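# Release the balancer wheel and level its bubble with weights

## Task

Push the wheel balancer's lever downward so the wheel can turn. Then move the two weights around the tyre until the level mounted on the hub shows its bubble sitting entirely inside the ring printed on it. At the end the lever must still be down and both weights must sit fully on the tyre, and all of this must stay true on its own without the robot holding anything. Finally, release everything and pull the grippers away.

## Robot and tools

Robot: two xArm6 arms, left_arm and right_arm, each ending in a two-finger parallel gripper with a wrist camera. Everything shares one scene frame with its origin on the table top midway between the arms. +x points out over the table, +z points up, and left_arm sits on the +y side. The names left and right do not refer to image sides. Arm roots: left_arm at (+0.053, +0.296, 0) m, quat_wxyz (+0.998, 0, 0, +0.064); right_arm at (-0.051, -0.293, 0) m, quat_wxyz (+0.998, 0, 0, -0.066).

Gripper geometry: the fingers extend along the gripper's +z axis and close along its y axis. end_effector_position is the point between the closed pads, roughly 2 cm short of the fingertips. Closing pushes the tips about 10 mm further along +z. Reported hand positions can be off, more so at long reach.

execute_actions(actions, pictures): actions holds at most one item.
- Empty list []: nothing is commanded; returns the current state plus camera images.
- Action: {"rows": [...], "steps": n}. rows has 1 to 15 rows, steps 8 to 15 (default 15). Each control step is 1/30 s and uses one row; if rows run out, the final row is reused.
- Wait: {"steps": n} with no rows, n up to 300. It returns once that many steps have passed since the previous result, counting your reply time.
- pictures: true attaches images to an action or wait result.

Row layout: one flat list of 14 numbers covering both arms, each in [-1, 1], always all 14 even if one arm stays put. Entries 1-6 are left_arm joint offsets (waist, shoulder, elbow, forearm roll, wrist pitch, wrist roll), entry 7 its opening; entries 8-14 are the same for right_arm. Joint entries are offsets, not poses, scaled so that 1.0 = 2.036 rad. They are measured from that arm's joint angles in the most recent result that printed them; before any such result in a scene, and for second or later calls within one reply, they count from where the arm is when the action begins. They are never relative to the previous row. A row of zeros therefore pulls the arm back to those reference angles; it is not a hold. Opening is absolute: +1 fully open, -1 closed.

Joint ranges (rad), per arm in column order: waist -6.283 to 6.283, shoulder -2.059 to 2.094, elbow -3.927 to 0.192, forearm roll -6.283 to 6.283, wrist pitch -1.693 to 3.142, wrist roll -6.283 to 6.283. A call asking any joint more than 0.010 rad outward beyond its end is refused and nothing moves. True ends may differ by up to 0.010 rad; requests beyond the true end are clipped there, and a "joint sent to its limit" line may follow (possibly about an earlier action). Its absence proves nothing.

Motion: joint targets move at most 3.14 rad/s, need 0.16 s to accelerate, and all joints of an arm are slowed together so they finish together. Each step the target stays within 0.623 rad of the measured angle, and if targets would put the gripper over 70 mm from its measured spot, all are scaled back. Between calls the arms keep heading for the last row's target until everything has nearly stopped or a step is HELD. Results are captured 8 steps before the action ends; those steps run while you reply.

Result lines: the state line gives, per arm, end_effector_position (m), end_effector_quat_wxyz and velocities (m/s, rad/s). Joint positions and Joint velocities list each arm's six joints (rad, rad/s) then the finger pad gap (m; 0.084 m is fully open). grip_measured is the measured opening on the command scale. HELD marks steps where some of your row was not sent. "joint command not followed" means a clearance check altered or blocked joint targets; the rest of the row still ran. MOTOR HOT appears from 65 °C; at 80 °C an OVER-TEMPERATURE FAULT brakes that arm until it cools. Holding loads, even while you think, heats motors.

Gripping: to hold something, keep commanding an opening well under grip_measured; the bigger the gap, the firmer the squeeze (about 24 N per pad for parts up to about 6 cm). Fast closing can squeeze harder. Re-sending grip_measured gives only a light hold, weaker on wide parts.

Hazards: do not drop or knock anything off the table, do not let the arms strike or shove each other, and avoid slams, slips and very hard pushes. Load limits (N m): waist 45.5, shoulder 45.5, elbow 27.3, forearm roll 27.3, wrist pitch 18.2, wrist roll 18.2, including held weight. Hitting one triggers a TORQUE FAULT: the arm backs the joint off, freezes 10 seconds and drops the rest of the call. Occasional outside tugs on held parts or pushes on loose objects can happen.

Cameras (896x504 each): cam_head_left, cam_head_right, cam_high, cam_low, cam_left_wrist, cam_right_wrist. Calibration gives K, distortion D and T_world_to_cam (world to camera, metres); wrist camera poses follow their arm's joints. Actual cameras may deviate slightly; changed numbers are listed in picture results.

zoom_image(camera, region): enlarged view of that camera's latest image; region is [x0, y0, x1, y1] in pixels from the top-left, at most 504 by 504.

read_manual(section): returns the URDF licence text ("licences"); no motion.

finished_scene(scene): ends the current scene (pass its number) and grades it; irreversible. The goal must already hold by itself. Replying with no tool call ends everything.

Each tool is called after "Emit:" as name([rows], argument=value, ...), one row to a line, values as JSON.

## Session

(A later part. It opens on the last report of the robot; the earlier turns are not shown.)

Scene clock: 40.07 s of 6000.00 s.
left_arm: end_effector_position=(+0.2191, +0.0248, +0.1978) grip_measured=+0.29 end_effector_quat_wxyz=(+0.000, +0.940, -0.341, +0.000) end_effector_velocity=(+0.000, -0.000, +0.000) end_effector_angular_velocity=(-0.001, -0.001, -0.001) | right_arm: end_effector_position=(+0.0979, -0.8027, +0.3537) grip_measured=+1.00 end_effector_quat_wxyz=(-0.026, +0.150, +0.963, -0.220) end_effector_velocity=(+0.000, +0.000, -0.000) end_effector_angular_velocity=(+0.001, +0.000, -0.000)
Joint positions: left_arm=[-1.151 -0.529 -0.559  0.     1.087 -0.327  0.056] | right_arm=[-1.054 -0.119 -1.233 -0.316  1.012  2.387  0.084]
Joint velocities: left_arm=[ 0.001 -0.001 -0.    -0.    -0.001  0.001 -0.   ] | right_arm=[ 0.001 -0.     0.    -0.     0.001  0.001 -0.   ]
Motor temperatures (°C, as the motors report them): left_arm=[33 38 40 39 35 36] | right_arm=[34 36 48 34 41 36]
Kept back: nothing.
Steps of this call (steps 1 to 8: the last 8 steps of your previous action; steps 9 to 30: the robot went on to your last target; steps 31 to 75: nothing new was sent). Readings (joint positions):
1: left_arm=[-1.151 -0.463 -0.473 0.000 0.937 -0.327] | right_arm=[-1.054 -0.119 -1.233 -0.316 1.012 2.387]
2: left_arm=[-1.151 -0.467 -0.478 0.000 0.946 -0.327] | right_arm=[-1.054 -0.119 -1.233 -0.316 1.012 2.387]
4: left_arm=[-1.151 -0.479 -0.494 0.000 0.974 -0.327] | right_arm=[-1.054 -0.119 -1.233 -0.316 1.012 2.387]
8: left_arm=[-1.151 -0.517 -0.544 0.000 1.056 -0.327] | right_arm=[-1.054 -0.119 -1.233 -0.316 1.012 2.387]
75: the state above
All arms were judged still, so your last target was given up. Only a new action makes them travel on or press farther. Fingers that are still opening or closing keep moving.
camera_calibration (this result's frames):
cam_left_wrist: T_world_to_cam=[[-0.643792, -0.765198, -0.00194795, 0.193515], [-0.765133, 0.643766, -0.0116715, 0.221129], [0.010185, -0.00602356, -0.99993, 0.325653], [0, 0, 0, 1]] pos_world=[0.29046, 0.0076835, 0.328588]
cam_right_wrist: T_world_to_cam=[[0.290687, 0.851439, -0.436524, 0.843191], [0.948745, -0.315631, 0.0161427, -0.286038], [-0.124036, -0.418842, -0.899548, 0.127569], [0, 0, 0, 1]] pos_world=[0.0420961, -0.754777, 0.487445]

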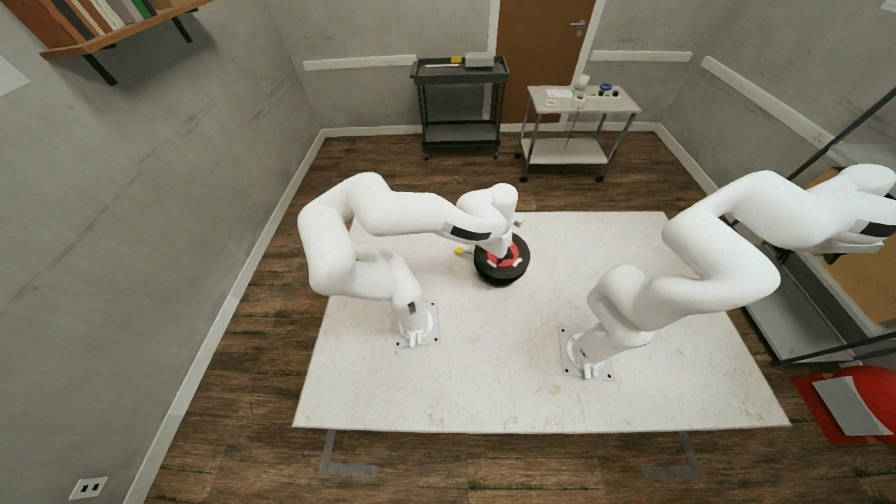

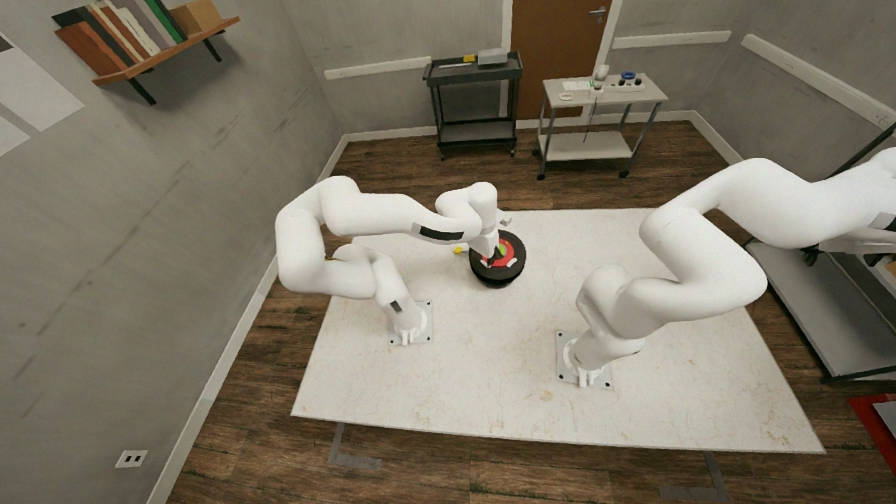

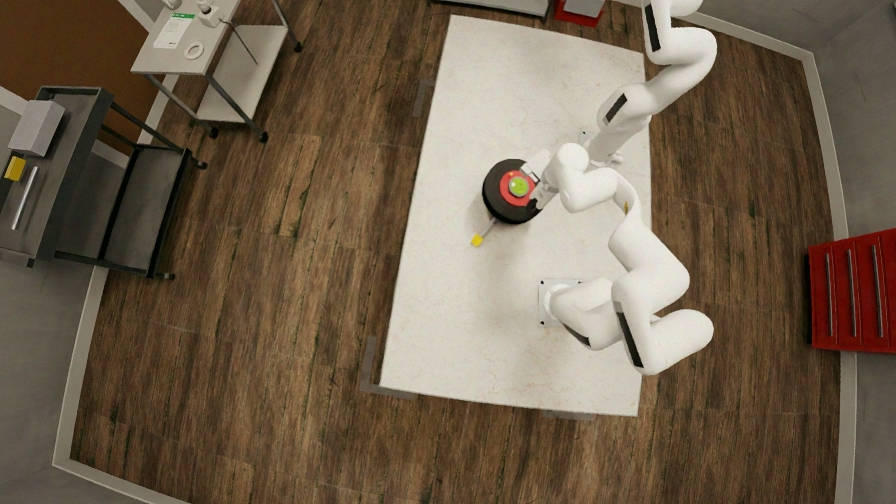

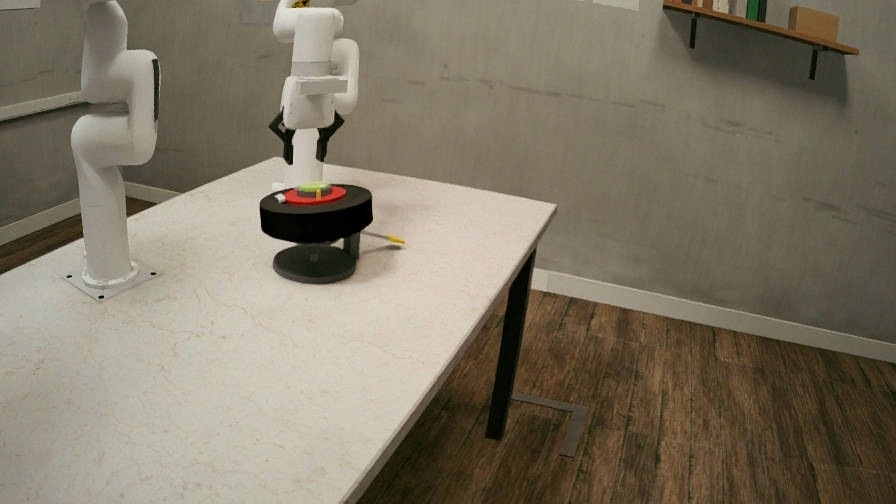

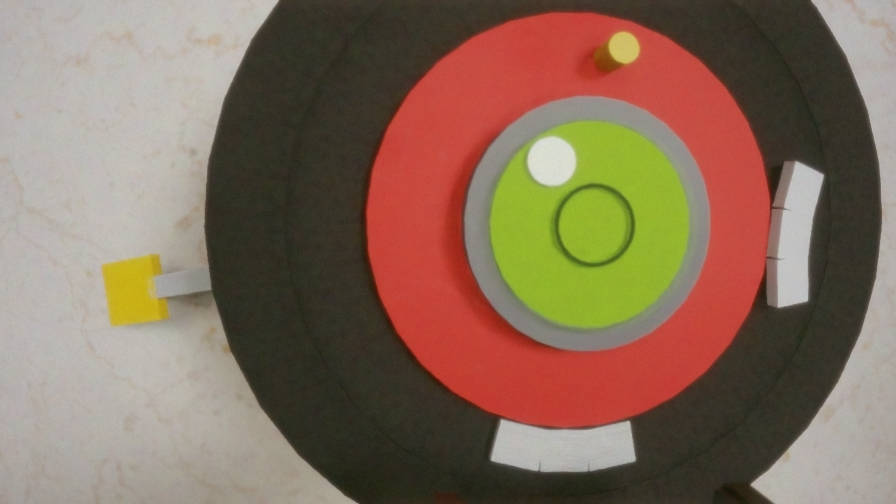

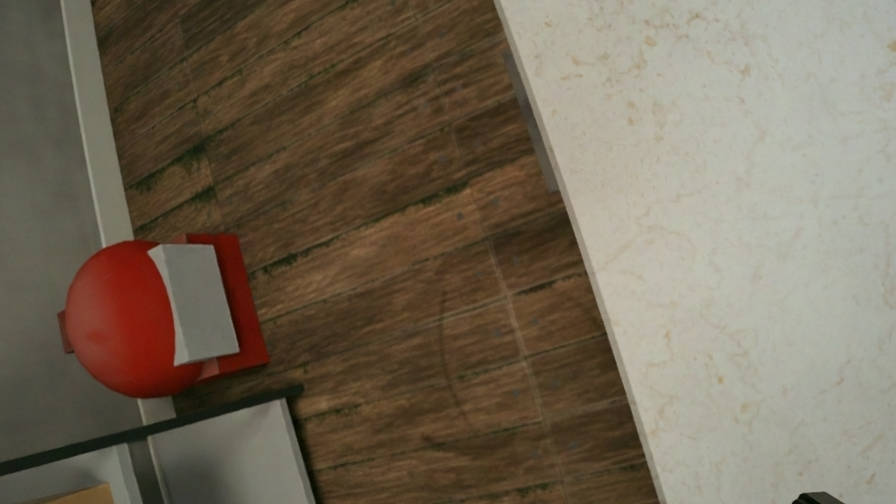

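Emit:
execute_actions([
  {"rows":[[0,0.004,0.005,0,-0.009,0,0.35,0,0,0,0,0,0,1],[0,0.008,0.010,0,-0.018,0,0.35,0,0,0,0,0,0,1],[0,0.012,0.015,0,-0.027,0,0.35,0,0,0,0,0,0,1],[0,0.015,0.020,0,-0.035,0,0.35,0,0,0,0,0,0,1],[0,0.019,0.024,0,-0.043,0,0.35,0,0,0,0,0,0,1],[0,0.022,0.028,0,-0.050,0,0.35,0,0,0,0,0,0,1],[0,0.024,0.032,0,-0.056,0,0.35,0,0,0,0,0,0,1],[0,0.027,0.034,0,-0.061,0,0.35,0,0,0,0,0,0,1],[0,0.028,0.037,0,-0.065,0,0.35,0,0,0,0,0,0,1],[0,0.030,0.039,0,-0.069,0,0.35,0,0,0,0,0,0,1],[0,0.032,0.040,0,-0.072,0,0.35,0,0,0,0,0,0,1],[0,0.033,0.042,0,-0.075,0,0.35,0,0,0,0,0,0,1],[0,0.034,0.044,0,-0.078,0,0.35,0,0,0,0,0,0,1],[0,0.035,0.045,0,-0.080,0,0.35,0,0,0,0,0,0,1],[0,0.036,0.0465,0,-0.0825,0,0.35,0,0,0,0,0,0,1]]},
])

Emit:
execute_actions([
  {"steps":20},
])

Emit:
execute_actions([
  {"rows":[[0,0,0,0,0,0,0.28,0,0,0,0,0,0,1],[0,0,0,0,0,0,0.2,0,0,0,0,0,0,1],[0,0,0,0,0,0,0.13,0,0,0,0,0,0,1],[0,0,0,0,0,0,0.07,0,0,0,0,0,0,1],[0,0,0,0,0,0,0.02,0,0,0,0,0,0,1],[0,0,0,0,0,0,-0.03,0,0,0,0,0,0,1],[0,0,0,0,0,0,-0.08,0,0,0,0,0,0,1],[0,0,0,0,0,0,-0.13,0,0,0,0,0,0,1],[0,0,0,0,0,0,-0.18,0,0,0,0,0,0,1],[0,0,0,0,0,0,-0.24,0,0,0,0,0,0,1],[0,0,0,0,0,0,-0.3,0,0,0,0,0,0,1],[0,0,0,0,0,0,-0.35,0,0,0,0,0,0,1],[0,0,0,0,0,0,-0.4,0,0,0,0,0,0,1]]},
])

Emit:
execute_actions([
  {"rows":[[0,-0.0006,-0.0008,0,0.0014,0,-0.4,0,0,0,0,0,0,1],[0,-0.0012,-0.0016,0,0.0028,0,-0.4,0,0,0,0,0,0,1],[0,-0.0018,-0.0024,0,0.0042,0,-0.4,0,0,0,0,0,0,1],[0,-0.0024,-0.0032,0,0.0056,0,-0.4,0,0,0,0,0,0,1],[0,-0.003,-0.004,0,0.007,0,-0.4,0,0,0,0,0,0,1],[0,-0.004,-0.005,0,0.009,0,-0.4,0,0,0,0,0,0,1],[0,-0.005,-0.006,0,0.011,0,-0.4,0,0,0,0,0,0,1],[0,-0.006,-0.007,0,0.013,0,-0.4,0,0,0,0,0,0,1],[0,-0.007,-0.0085,0,0.0155,0,-0.4,0,0,0,0,0,0,1],[0,-0.008,-0.010,0,0.018,0,-0.4,0,0,0,0,0,0,1],[0,-0.009,-0.0115,0,0.0205,0,-0.4,0,0,0,0,0,0,1],[0,-0.010,-0.013,0,0.023,0,-0.4,0,0,0,0,0,0,1],[0,-0.011,-0.0145,0,0.0255,0,-0.4,0,0,0,0,0,0,1],[0,-0.012,-0.016,0,0.028,0,-0.4,0,0,0,0,0,0,1]]},
])

Emit:
execute_actions([
  {"steps":16},
], pictures=true)

Scene clock: 42.83 s of 6000.00 s.
left_arm: end_effector_position=(+0.2197, +0.0239, +0.1788) grip_measured=+0.34 end_effector_quat_wxyz=(+0.000, +0.940, -0.341, +0.000) end_effector_velocity=(-0.004, +0.006, -0.147) end_effector_angular_velocity=(+0.037, +0.022, -0.000) | right_arm: end_effector_position=(+0.0979, -0.8027, +0.3537) grip_measured=+1.00 end_effector_quat_wxyz=(-0.026, +0.150, +0.963, -0.220) end_effector_velocity=(-0.000, -0.000, +0.001) end_effector_angular_velocity=(-0.002, +0.001, +0.000)
Joint positions: left_arm=[-1.151 -0.501 -0.523  0.     1.023 -0.327  0.059] | right_arm=[-1.054 -0.119 -1.233 -0.316  1.012  2.387  0.084]
Joint velocities: left_arm=[-0.001  0.212  0.278  0.    -0.446 -0.     0.   ] | right_arm=[ 0.    -0.001 -0.001 -0.002  0.     0.    -0.   ]
Motor temperatures (°C, as the motors report them): left_arm=[33 38 40 39 35 36] | right_arm=[34 36 48 34 41 36]
Steps of this call (steps 1 to 76: nothing new was sent; steps 77 to 83: the first 7 steps of this action). Readings (joint positions):
77: left_arm=[-1.151 -0.529 -0.559 0.000 1.087 -0.327] | right_arm=[-1.054 -0.119 -1.233 -0.316 1.012 2.387]
78: left_arm=[-1.151 -0.528 -0.558 0.000 1.084 -0.327] | right_arm=[-1.054 -0.119 -1.233 -0.316 1.012 2.387]
80: left_arm=[-1.151 -0.521 -0.549 0.000 1.065 -0.327] | right_arm=[-1.054 -0.119 -1.233 -0.316 1.012 2.387]
83: the state above

Scene clock: 43.50 s of 6000.00 s.
left_arm: end_effector_position=(+0.2194, +0.0244, +0.1489) grip_measured=+0.34 end_effector_quat_wxyz=(+0.000, +0.940, -0.341, +0.001) end_effector_velocity=(-0.000, +0.001, -0.002) end_effector_angular_velocity=(+0.003, +0.002, -0.000) | right_arm: end_effector_position=(+0.0979, -0.8027, +0.3537) grip_measured=+1.00 end_effector_quat_wxyz=(-0.026, +0.150, +0.963, -0.220) end_effector_velocity=(+0.000, -0.000, +0.001) end_effector_angular_velocity=(-0.001, -0.002, -0.000)
Joint positions: left_arm=[-1.151 -0.456 -0.464  0.     0.919 -0.327  0.059] | right_arm=[-1.054 -0.119 -1.233 -0.316  1.012  2.387  0.084]
Joint velocities: left_arm=[ 0.     0.002  0.003  0.    -0.001  0.     0.   ] | right_arm=[-0.    -0.    -0.001  0.001 -0.001 -0.     0.   ]
Motor temperatures (°C, as the motors report them): left_arm=[33 38 40 39 35 36] | right_arm=[34 36 48 34 41 36]
Kept back: nothing.
Steps of this call (steps 1 to 8: the last 8 steps of your previous action; steps 9 to 20: the robot went on to your last target). Readings (joint positions):
1: left_arm=[-1.151 -0.494 -0.513 0.000 1.008 -0.327] | right_arm=[-1.054 -0.119 -1.233 -0.316 1.012 2.387]
2: left_arm=[-1.151 -0.488 -0.505 0.000 0.994 -0.327] | right_arm=[-1.054 -0.119 -1.233 -0.316 1.012 2.387]
4: left_arm=[-1.151 -0.478 -0.491 0.000 0.971 -0.327] | right_arm=[-1.054 -0.119 -1.233 -0.316 1.012 2.387]
8: left_arm=[-1.151 -0.464 -0.475 0.000 0.938 -0.327] | right_arm=[-1.054 -0.119 -1.233 -0.316 1.012 2.387]
20: the state above

Scene clock: 43.73 s of 6000.00 s.
left_arm: end_effector_position=(+0.2194, +0.0236, +0.1499) grip_measured=-0.02 end_effector_quat_wxyz=(+0.001, +0.940, -0.341, +0.001) end_effector_velocity=(+0.002, -0.004, +0.004) end_effector_angular_velocity=(-0.012, -0.007, +0.000) | right_arm: end_effector_position=(+0.0979, -0.8027, +0.3537) grip_measured=+1.00 end_effector_quat_wxyz=(-0.026, +0.150, +0.963, -0.220) end_effector_velocity=(+0.000, +0.000, -0.000) end_effector_angular_velocity=(+0.001, +0.000, -0.000)
Joint positions: left_arm=[-1.152 -0.457 -0.466 -0.001  0.919 -0.327  0.043] | right_arm=[-1.054 -0.119 -1.233 -0.316  1.012  2.387  0.084]
Joint velocities: left_arm=[-0.001 -0.004 -0.007 -0.    -0.003 -0.001 -0.066] | right_arm=[ 0.     0.    -0.     0.     0.001  0.     0.   ]
Motor temperatures (°C, as the motors report them): left_arm=[33 38 40 39 35 36] | right_arm=[34 36 48 34 41 36]
Steps of this call (steps 1 to 7: the first 7 steps of this action). Readings (joint positions):
1: left_arm=[-1.151 -0.456 -0.464 0.000 0.919 -0.327] | right_arm=[-1.054 -0.119 -1.233 -0.316 1.012 2.387]
2: left_arm=[-1.151 -0.456 -0.464 0.000 0.919 -0.327] | right_arm=[-1.054 -0.119 -1.233 -0.316 1.012 2.387]
4: left_arm=[-1.151 -0.457 -0.465 -0.000 0.919 -0.327] | right_arm=[-1.054 -0.119 -1.233 -0.316 1.012 2.387]
7: the state above

Scene clock: 44.23 s of 6000.00 s.
left_arm: end_effector_position=(+0.2194, +0.0248, +0.1515) grip_measured=-0.08 end_effector_quat_wxyz=(-0.000, +0.940, -0.341, +0.000) end_effector_velocity=(-0.004, +0.007, +0.016) end_effector_angular_velocity=(+0.027, +0.016, +0.002) | right_arm: end_effector_position=(+0.0979, -0.8027, +0.3537) grip_measured=+1.00 end_effector_quat_wxyz=(-0.026, +0.150, +0.963, -0.220) end_effector_velocity=(-0.000, +0.000, -0.001) end_effector_angular_velocity=(+0.001, +0.003, +0.000)
Joint positions: left_arm=[-1.15  -0.461 -0.469  0.001  0.93  -0.327  0.04 ] | right_arm=[-1.054 -0.119 -1.233 -0.316  1.012  2.387  0.084]
Joint velocities: left_arm=[ 0.002 -0.036 -0.032  0.     0.099  0.    -0.   ] | right_arm=[-0.     0.     0.001 -0.002  0.001 -0.     0.   ]
Motor temperatures (°C, as the motors report them): left_arm=[33 38 40 39 35 36] | right_arm=[34 36 48 34 41 36]
Steps of this call (steps 1 to 8: the last 8 steps of your previous action; steps 9 to 15: the first 7 steps of this action, its rows measured from where the robot was after step 8). Readings (joint positions):
8: left_arm=[-1.151 -0.457 -0.466 -0.000 0.919 -0.327] | right_arm=[-1.054 -0.119 -1.233 -0.316 1.012 2.387]
9: left_arm=[-1.151 -0.457 -0.466 -0.000 0.919 -0.327] | right_arm=[-1.054 -0.119 -1.233 -0.316 1.012 2.387]
10: left_arm=[-1.151 -0.457 -0.466 -0.000 0.920 -0.327] | right_arm=[-1.054 -0.119 -1.233 -0.316 1.012 2.387]
12: left_arm=[-1.151 -0.458 -0.467 -0.000 0.922 -0.327] | right_arm=[-1.054 -0.119 -1.233 -0.316 1.012 2.387]
15: the state above

Scene clock: 44.77 s of 6000.00 s.
left_arm: end_effector_position=(+0.2200, +0.0231, +0.1660) grip_measured=-0.08 end_effector_quat_wxyz=(+0.001, +0.940, -0.341, +0.001) end_effector_velocity=(-0.001, -0.000, +0.001) end_effector_angular_velocity=(-0.000, -0.000, -0.003) | right_arm: end_effector_position=(+0.0979, -0.8027, +0.3537) grip_measured=+1.00 end_effector_quat_wxyz=(-0.026, +0.150, +0.963, -0.220) end_effector_velocity=(-0.000, -0.001, +0.001) end_effector_angular_velocity=(-0.003, +0.002, +0.001)
Joint positions: left_arm=[-1.151 -0.481 -0.498 -0.     0.976 -0.327  0.04 ] | right_arm=[-1.054 -0.119 -1.233 -0.316  1.012  2.387  0.084]
Joint velocities: left_arm=[-0.002 -0.002 -0.002 -0.     0.003  0.001 -0.   ] | right_arm=[-0.    -0.    -0.001 -0.003 -0.001 -0.001  0.   ]
Motor temperatures (°C, as the motors report them): left_arm=[33 38 40 39 35 36] | right_arm=[34 36 48 34 41 36]
Kept back: nothing.
Steps of this call (steps 1 to 8: the last 8 steps of your previous action; steps 9 to 16: the robot went on to your last target). Readings (joint positions):
1: left_arm=[-1.150 -0.462 -0.471 0.001 0.934 -0.327] | right_arm=[-1.054 -0.119 -1.233 -0.316 1.012 2.387]
2: left_arm=[-1.151 -0.464 -0.473 0.000 0.937 -0.327] | right_arm=[-1.054 -0.119 -1.233 -0.316 1.012 2.387]
4: left_arm=[-1.151 -0.468 -0.478 0.000 0.945 -0.327] | right_arm=[-1.054 -0.119 -1.233 -0.316 1.012 2.387]
8: left_arm=[-1.151 -0.477 -0.491 -0.000 0.965 -0.327] | right_arm=[-1.054 -0.119 -1.233 -0.316 1.012 2.387]
16: the state above
camera_calibration (this result's frames):
cam_left_wrist: T_world_to_cam=[[-0.643999, -0.765025, -0.000968182, 0.192538], [-0.764945, 0.643949, -0.0137209, 0.222844], [0.0111203, -0.00809566, -0.999905, 0.293702], [0, 0, 0, 1]] pos_world=[0.291192, 0.0061744, 0.296918]
cam_right_wrist: T_world_to_cam=[[0.290687, 0.851439, -0.436524, 0.843191], [0.948744, -0.315632, 0.0161426, -0.286038], [-0.124036, -0.418842, -0.899548, 0.127569], [0, 0, 0, 1]] pos_world=[0.0420961, -0.754777, 0.487444]

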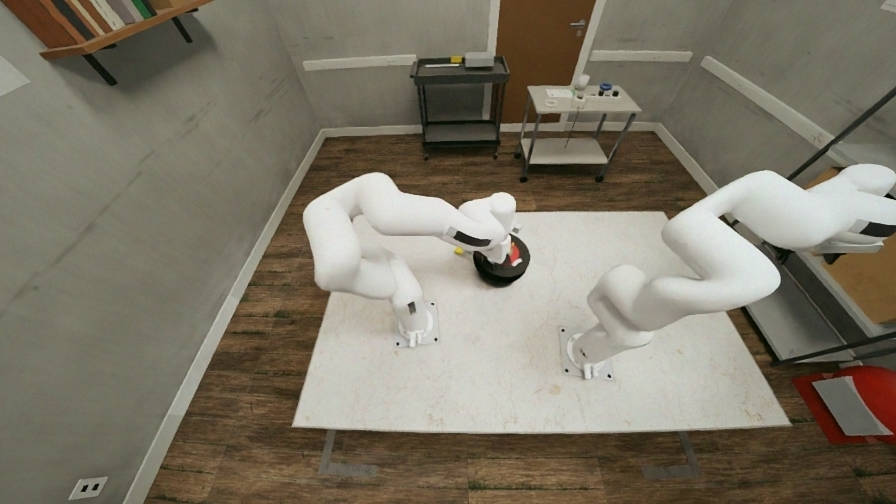

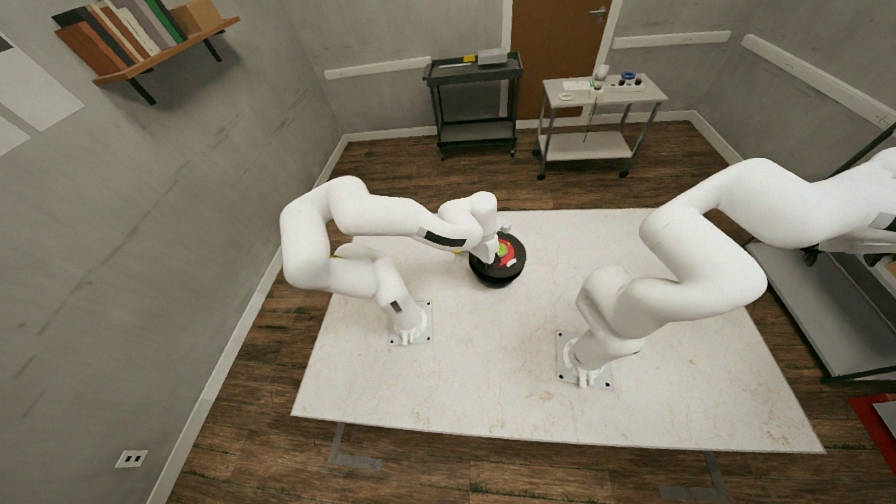

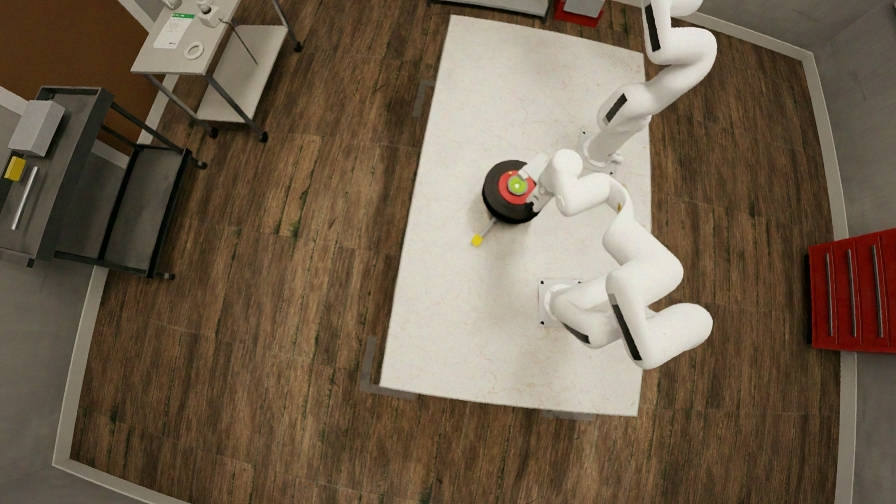

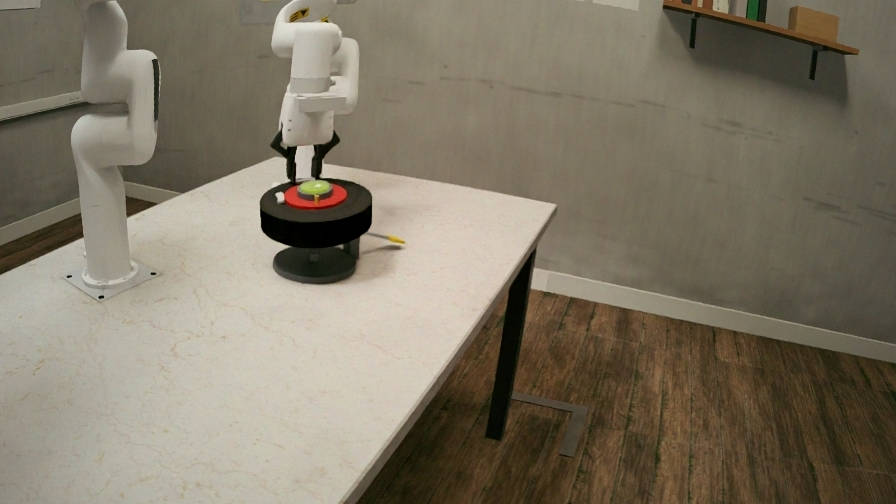

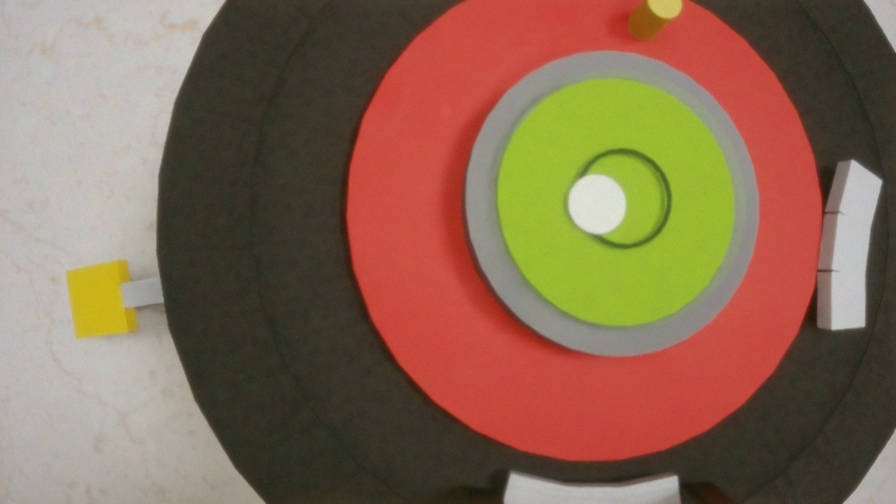

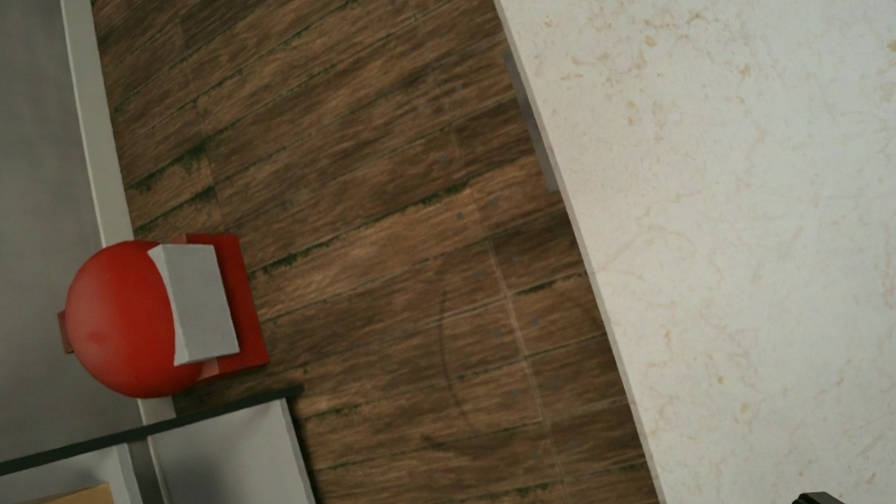

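Held. Move, lower, release, lift.

Emit:
execute_actions([
  {"rows":[[0.004,-0.002,0.001,0,0.001,0.02,-0.4,0,0,0,0,0,0,1],[0.008,-0.003,0.002,0,0.001,0.04,-0.4,0,0,0,0,0,0,1],[0.011,-0.005,0.004,0,0.001,0.06,-0.4,0,0,0,0,0,0,1],[0.015,-0.006,0.005,0,0.001,0.08,-0.4,0,0,0,0,0,0,1],[0.019,-0.008,0.006,0,0.002,0.10,-0.4,0,0,0,0,0,0,1],[0.022,-0.009,0.007,0,0.002,0.12,-0.4,0,0,0,0,0,0,1],[0.026,-0.011,0.0085,0,0.0025,0.139,-0.4,0,0,0,0,0,0,1]],"steps":10},
])

Emit:
execute_actions([
  {"steps":16},
], pictures=true)

Emit:
execute_actions([
  {"rows":[[0,0.001,0.001,0,-0.002,0,-0.4,0,0,0,0,0,0,1],[0,0.002,0.002,0,-0.004,0,-0.4,0,0,0,0,0,0,1],[0,0.002,0.003,0,-0.005,0,-0.4,0,0,0,0,0,0,1],[0,0.003,0.004,0,-0.007,0,-0.4,0,0,0,0,0,0,1],[0,0.004,0.005,0,-0.009,0,-0.4,0,0,0,0,0,0,1],[0,0.005,0.006,0,-0.011,0,-0.4,0,0,0,0,0,0,1],[0,0.005,0.007,0,-0.012,0,-0.4,0,0,0,0,0,0,1],[0,0.006,0.008,0,-0.014,0,-0.4,0,0,0,0,0,0,1],[0,0.007,0.009,0,-0.016,0,-0.4,0,0,0,0,0,0,1],[0,0.008,0.010,0,-0.018,0,-0.4,0,0,0,0,0,0,1],[0,0.0085,0.011,0,-0.0195,0,-0.4,0,0,0,0,0,0,1],[0,0.009,0.012,0,-0.021,0,-0.4,0,0,0,0,0,0,1],[0,0.010,0.013,0,-0.023,0,-0.4,0,0,0,0,0,0,1]]},
])

Emit:
execute_actions([
  {"steps":14},
])

Emit:
execute_actions([
  {"rows":[[0,0,0,0,0,0,-0.3,0,0,0,0,0,0,1],[0,0,0,0,0,0,-0.2,0,0,0,0,0,0,1],[0,0,0,0,0,0,-0.12,0,0,0,0,0,0,1],[0,0,0,0,0,0,-0.05,0,0,0,0,0,0,1],[0,0,0,0,0,0,0.02,0,0,0,0,0,0,1],[0,0,0,0,0,0,0.1,0,0,0,0,0,0,1],[0,0,0,0,0,0,0.2,0,0,0,0,0,0,1],[0,0,0,0,0,0,0.3,0,0,0,0,0,0,1],[0,0,0,0,0,0,0.3,0,0,0,0,0,0,1],[0,-0.003,-0.004,0,0.007,0,0.3,0,0,0,0,0,0,1],[0,-0.007,-0.009,0,0.016,0,0.3,0,0,0,0,0,0,1],[0,-0.012,-0.016,0,0.028,0,0.3,0,0,0,0,0,0,1],[0,-0.019,-0.025,0,0.044,0,0.3,0,0,0,0,0,0,1],[0,-0.026,-0.034,0,0.060,0,0.3,0,0,0,0,0,0,1],[0,-0.034,-0.044,0,0.078,0,0.3,0,0,0,0,0,0,1]]},
])

Emit:
execute_actions([
  {"steps":22},
])

Scene clock: 46.37 s of 6000.00 s.
left_arm: end_effector_position=(+0.2202, +0.0231, +0.1663) grip_measured=-0.08 end_effector_quat_wxyz=(+0.001, +0.939, -0.343, +0.001) end_effector_velocity=(+0.009, +0.012, +0.000) end_effector_angular_velocity=(+0.003, +0.001, -0.219) | right_arm: end_effector_position=(+0.0979, -0.8027, +0.3537) grip_measured=+1.00 end_effector_quat_wxyz=(-0.026, +0.150, +0.963, -0.220) end_effector_velocity=(-0.000, +0.000, +0.000) end_effector_angular_velocity=(-0.000, -0.000, -0.000)
Joint positions: left_arm=[-1.151 -0.482 -0.498 -0.     0.976 -0.322  0.04 ] | right_arm=[-1.054 -0.119 -1.233 -0.316  1.012  2.387  0.084]
Joint velocities: left_arm=[ 0.043 -0.019  0.013 -0.001  0.009  0.262  0.   ] | right_arm=[-0.    -0.001  0.    -0.     0.     0.    -0.   ]
Motor temperatures (°C, as the motors report them): left_arm=[33 38 40 39 35 36] | right_arm=[34 36 48 34 41 36]
Steps of this call (steps 1 to 15: the robot went on to your last target; steps 16 to 46: nothing new was sent; steps 47 to 48: the first 2 steps of this action). Readings (joint positions):
47: left_arm=[-1.151 -0.482 -0.498 -0.000 0.976 -0.327] | right_arm=[-1.054 -0.119 -1.233 -0.316 1.012 2.387]
48: the state above

Scene clock: 46.90 s of 6000.00 s.
left_arm: end_effector_position=(+0.2310, +0.0368, +0.1657) grip_measured=-0.08 end_effector_quat_wxyz=(+0.001, +0.895, -0.446, +0.001) end_effector_velocity=(+0.001, +0.001, +0.000) end_effector_angular_velocity=(-0.000, -0.000, -0.011) | right_arm: end_effector_position=(+0.0979, -0.8027, +0.3537) grip_measured=+1.00 end_effector_quat_wxyz=(-0.026, +0.150, +0.963, -0.220) end_effector_velocity=(-0.000, -0.001, +0.001) end_effector_angular_velocity=(-0.003, +0.001, +0.001)
Joint positions: left_arm=[-1.099 -0.503 -0.481 -0.     0.981 -0.045  0.04 ] | right_arm=[-1.054 -0.119 -1.233 -0.316  1.012  2.387  0.084]
Joint velocities: left_arm=[ 0.003 -0.001  0.    -0.     0.001  0.014 -0.   ] | right_arm=[-0.001  0.001 -0.002 -0.003 -0.002 -0.     0.   ]
Motor temperatures (°C, as the motors report them): left_arm=[33 38 40 39 35 36] | right_arm=[34 36 48 34 41 36]
Kept back: nothing.
Steps of this call (steps 1 to 8: the last 8 steps of your previous action; steps 9 to 16: the robot went on to your last target). Readings (joint positions):
1: left_arm=[-1.148 -0.483 -0.497 -0.000 0.977 -0.309] | right_arm=[-1.054 -0.119 -1.233 -0.316 1.012 2.387]
2: left_arm=[-1.144 -0.484 -0.496 -0.000 0.977 -0.288] | right_arm=[-1.054 -0.119 -1.233 -0.316 1.012 2.387]
4: left_arm=[-1.133 -0.489 -0.492 -0.000 0.978 -0.230] | right_arm=[-1.054 -0.119 -1.233 -0.316 1.012 2.387]
8: left_arm=[-1.107 -0.500 -0.484 -0.000 0.980 -0.095] | right_arm=[-1.054 -0.119 -1.233 -0.316 1.012 2.387]
16: the state above
camera_calibration (this result's frames):
cam_left_wrist: T_world_to_cam=[[-0.800949, -0.598729, -0.00187971, 0.240397], [-0.598651, 0.800888, -0.0139952, 0.178339], [0.00988478, -0.0100842, -0.9999, 0.293772], [0, 0, 0, 1]] pos_world=[0.296405, 0.00406569, 0.29669]
cam_right_wrist: T_world_to_cam=[[0.290687, 0.851439, -0.436524, 0.843191], [0.948745, -0.315632, 0.0161426, -0.286038], [-0.124036, -0.418842, -0.899548, 0.127569], [0, 0, 0, 1]] pos_world=[0.0420961, -0.754777, 0.487444]

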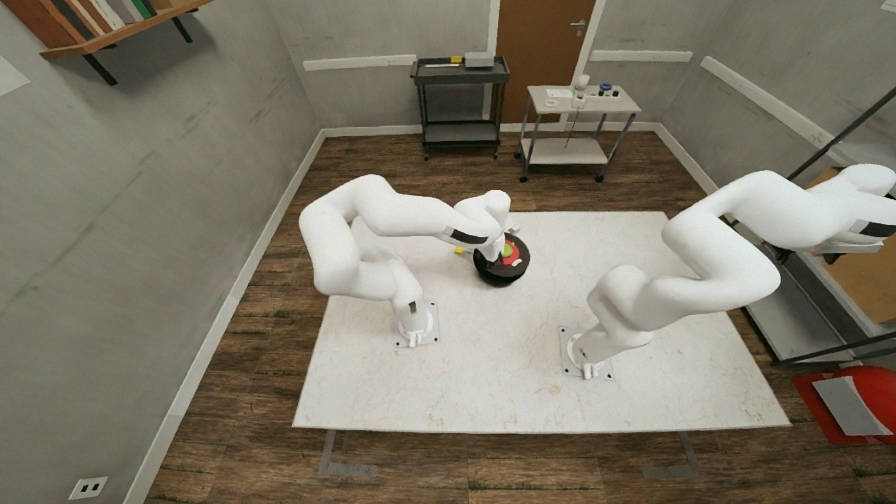

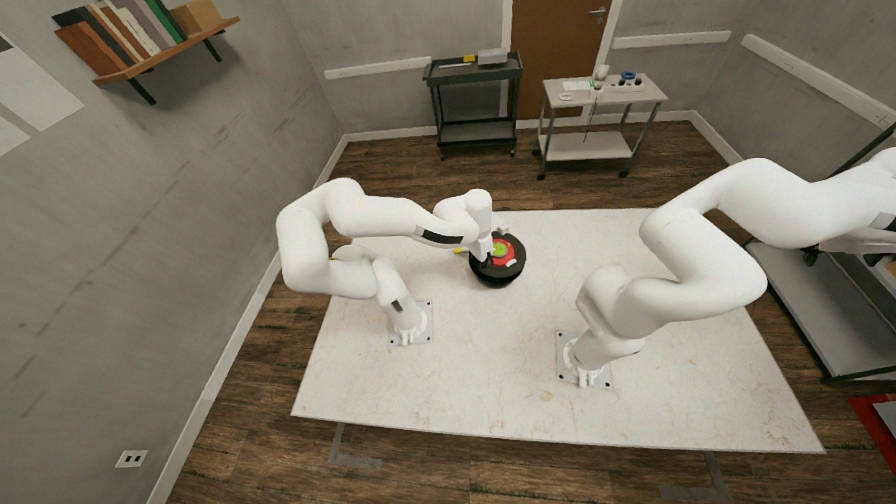

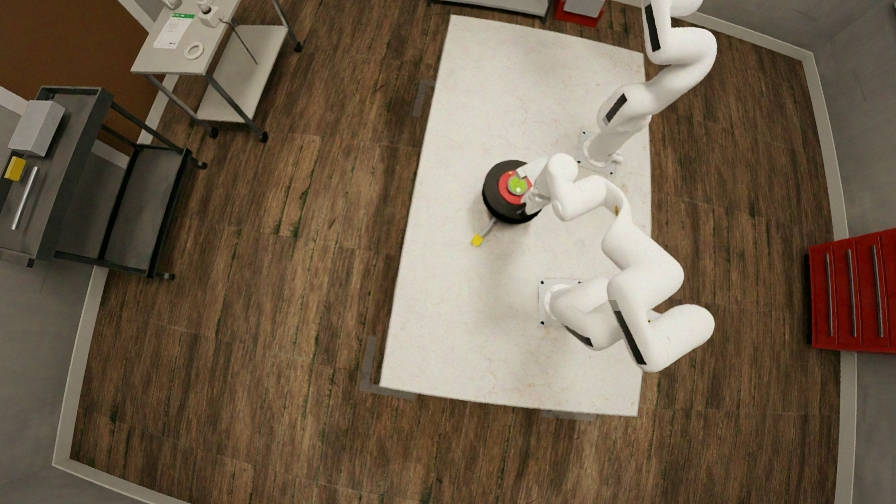

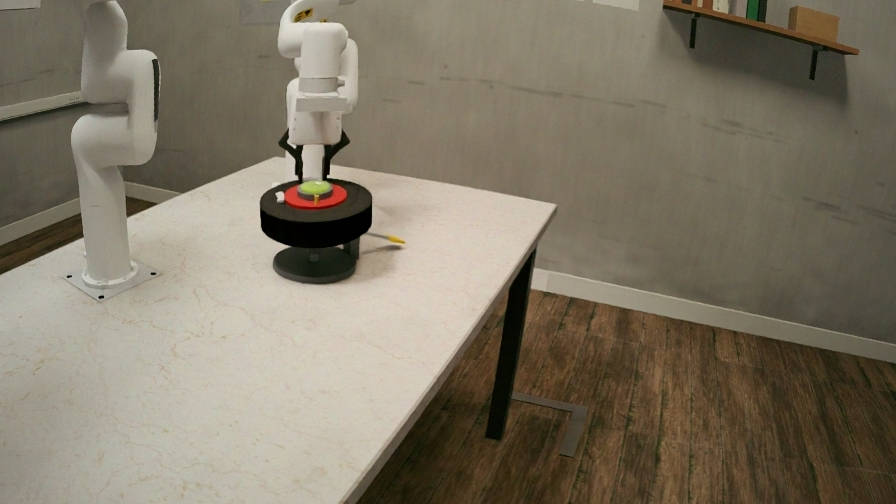

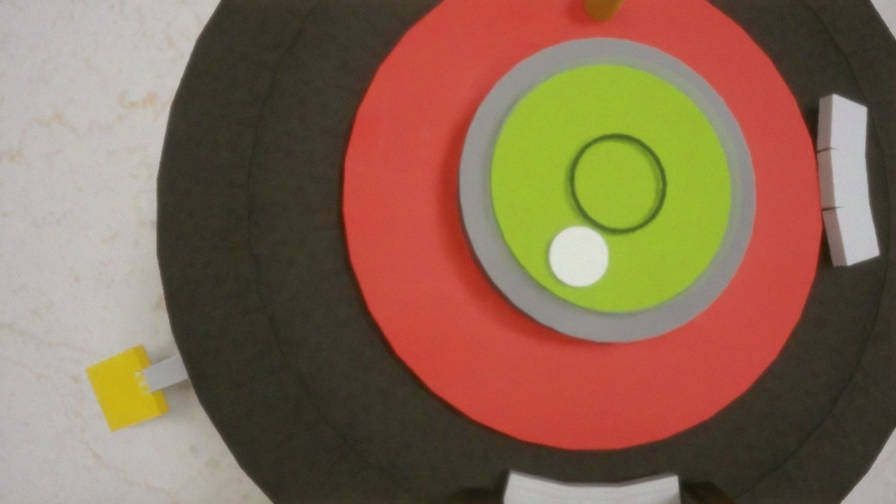

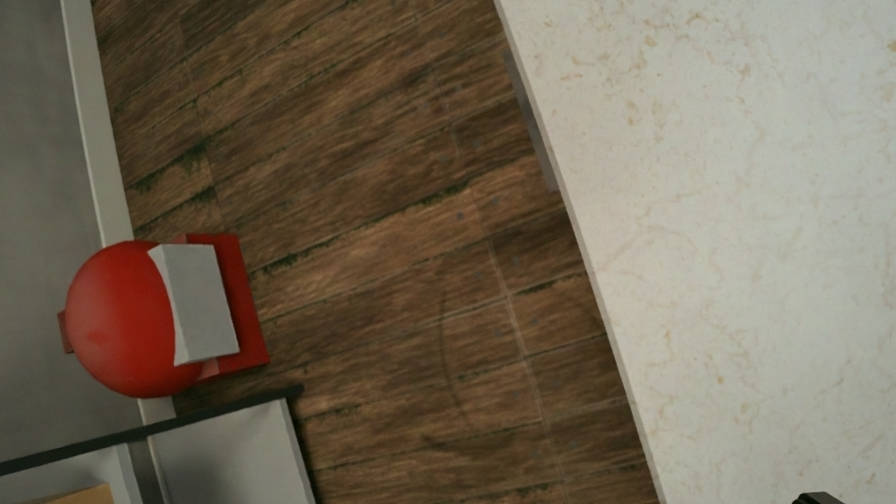

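Scene clock: 47.13 s of 6000.00 s.
left_arm: end_effector_position=(+0.2310, +0.0368, +0.1617) grip_measured=-0.08 end_effector_quat_wxyz=(+0.001, +0.895, -0.446, +0.001) end_effector_velocity=(-0.001, +0.002, -0.032) end_effector_angular_velocity=(+0.004, +0.003, +0.000) | right_arm: end_effector_position=(+0.0979, -0.8027, +0.3537) grip_measured=+1.00 end_effector_quat_wxyz=(-0.026, +0.150, +0.963, -0.220) end_effector_velocity=(+0.000, +0.000, -0.000) end_effector_angular_velocity=(-0.000, -0.000, +0.000)
Joint positions: left_arm=[-1.099 -0.497 -0.473 -0.     0.967 -0.045  0.04 ] | right_arm=[-1.054 -0.119 -1.233 -0.316  1.012  2.387  0.084]
Joint velocities: left_arm=[-0.     0.049  0.06  -0.    -0.104 -0.    -0.   ] | right_arm=[ 0.    -0.     0.001  0.    -0.001  0.     0.   ]
Motor temperatures (°C, as the motors report them): left_arm=[33 38 40 39 35 36] | right_arm=[34 36 48 34 41 36]
Steps of this call (steps 1 to 7: the first 7 steps of this action). Readings (joint positions):
1: left_arm=[-1.099 -0.503 -0.481 -0.000 0.981 -0.045] | right_arm=[-1.054 -0.119 -1.233 -0.316 1.012 2.387]
2: left_arm=[-1.099 -0.503 -0.480 -0.000 0.980 -0.045] | right_arm=[-1.054 -0.119 -1.233 -0.316 1.012 2.387]
4: left_arm=[-1.099 -0.501 -0.478 -0.000 0.976 -0.045] | right_arm=[-1.054 -0.119 -1.233 -0.316 1.012 2.387]
7: the state above

Scene clock: 47.60 s of 6000.00 s.
left_arm: end_effector_position=(+0.2307, +0.0372, +0.1525) grip_measured=-0.08 end_effector_quat_wxyz=(+0.001, +0.895, -0.446, +0.002) end_effector_velocity=(+0.001, -0.001, -0.000) end_effector_angular_velocity=(-0.002, -0.002, +0.002) | right_arm: end_effector_position=(+0.0979, -0.8027, +0.3537) grip_measured=+1.00 end_effector_quat_wxyz=(-0.026, +0.150, +0.963, -0.220) end_effector_velocity=(-0.000, -0.000, +0.001) end_effector_angular_velocity=(-0.001, -0.000, -0.000)
Joint positions: left_arm=[-1.099 -0.483 -0.455 -0.     0.934 -0.045  0.04 ] | right_arm=[-1.054 -0.119 -1.233 -0.316  1.012  2.387  0.084]
Joint velocities: left_arm=[ 0.002  0.002 -0.    -0.    -0.005 -0.    -0.   ] | right_arm=[-0.    -0.    -0.001 -0.     0.001 -0.    -0.   ]
Motor temperatures (°C, as the motors report them): left_arm=[33 38 40 39 35 36] | right_arm=[34 36 48 34 41 36]
Kept back: nothing.
Steps of this call (steps 1 to 8: the last 8 steps of your previous action; steps 9 to 14: the robot went on to your last target). Readings (joint positions):
1: left_arm=[-1.099 -0.496 -0.471 -0.000 0.963 -0.045] | right_arm=[-1.054 -0.119 -1.233 -0.316 1.012 2.387]
2: left_arm=[-1.099 -0.494 -0.469 -0.000 0.960 -0.045] | right_arm=[-1.054 -0.119 -1.233 -0.316 1.012 2.387]
4: left_arm=[-1.099 -0.491 -0.465 -0.000 0.953 -0.045] | right_arm=[-1.054 -0.119 -1.233 -0.316 1.012 2.387]
8: left_arm=[-1.099 -0.485 -0.457 -0.000 0.939 -0.045] | right_arm=[-1.054 -0.119 -1.233 -0.316 1.012 2.387]
14: the state above

Scene clock: 47.83 s of 6000.00 s.
left_arm: end_effector_position=(+0.2307, +0.0371, +0.1525) grip_measured=+0.07 end_effector_quat_wxyz=(+0.001, +0.895, -0.446, +0.002) end_effector_velocity=(-0.001, -0.000, -0.000) end_effector_angular_velocity=(+0.001, +0.001, -0.003) | right_arm: end_effector_position=(+0.0979, -0.8027, +0.3537) grip_measured=+1.00 end_effector_quat_wxyz=(-0.026, +0.150, +0.963, -0.220) end_effector_velocity=(+0.000, -0.000, +0.000) end_effector_angular_velocity=(-0.000, -0.001, -0.000)
Joint positions: left_arm=[-1.099 -0.483 -0.455 -0.     0.934 -0.045  0.047] | right_arm=[-1.054 -0.119 -1.233 -0.316  1.012  2.387  0.084]
Joint velocities: left_arm=[-0.002  0.001 -0.    -0.     0.     0.     0.116] | right_arm=[-0.     0.    -0.001  0.001 -0.001  0.    -0.   ]
Motor temperatures (°C, as the motors report them): left_arm=[33 38 40 39 35 36] | right_arm=[34 36 48 34 41 36]
Steps of this call (steps 1 to 7: the first 7 steps of this action). Readings (joint positions):
1: left_arm=[-1.099 -0.483 -0.455 -0.000 0.934 -0.045] | right_arm=[-1.054 -0.119 -1.233 -0.316 1.012 2.387]
2: left_arm=[-1.099 -0.483 -0.455 -0.000 0.934 -0.045] | right_arm=[-1.054 -0.119 -1.233 -0.316 1.012 2.387]
4: left_arm=[-1.099 -0.483 -0.455 -0.000 0.934 -0.045] | right_arm=[-1.054 -0.119 -1.233 -0.316 1.012 2.387]
7: the state above

Scene clock: 48.57 s of 6000.00 s.
left_arm: end_effector_position=(+0.2301, +0.0381, +0.1982) grip_measured=+0.29 end_effector_quat_wxyz=(+0.001, +0.895, -0.446, +0.001) end_effector_velocity=(+0.001, -0.002, +0.003) end_effector_angular_velocity=(-0.006, -0.004, -0.002) | right_arm: end_effector_position=(+0.0979, -0.8027, +0.3537) grip_measured=+1.00 end_effector_quat_wxyz=(-0.026, +0.150, +0.963, -0.220) end_effector_velocity=(+0.000, -0.001, +0.000) end_effector_angular_velocity=(-0.001, -0.000, +0.000)
Joint positions: left_arm=[-1.099 -0.552 -0.543 -0.     1.093 -0.045  0.056] | right_arm=[-1.054 -0.119 -1.233 -0.316  1.012  2.387  0.084]
Joint velocities: left_arm=[-0.002 -0.003 -0.006 -0.     0.002  0.001  0.   ] | right_arm=[-0.     0.001 -0.001 -0.    -0.002  0.     0.   ]
Motor temperatures (°C, as the motors report them): left_arm=[33 38 40 39 35 36] | right_arm=[34 36 48 34 41 36]
Kept back: nothing.
Steps of this call (steps 1 to 8: the last 8 steps of your previous action; steps 9 to 22: the robot went on to your last target). Readings (joint positions):
1: left_arm=[-1.099 -0.483 -0.455 -0.000 0.934 -0.045] | right_arm=[-1.054 -0.119 -1.233 -0.316 1.012 2.387]
2: left_arm=[-1.099 -0.483 -0.455 -0.000 0.934 -0.045] | right_arm=[-1.054 -0.119 -1.233 -0.316 1.012 2.387]
4: left_arm=[-1.099 -0.484 -0.456 -0.000 0.937 -0.045] | right_arm=[-1.054 -0.119 -1.233 -0.316 1.012 2.387]
8: left_arm=[-1.099 -0.506 -0.484 -0.000 0.989 -0.045] | right_arm=[-1.054 -0.119 -1.233 -0.316 1.012 2.387]
22: the state above


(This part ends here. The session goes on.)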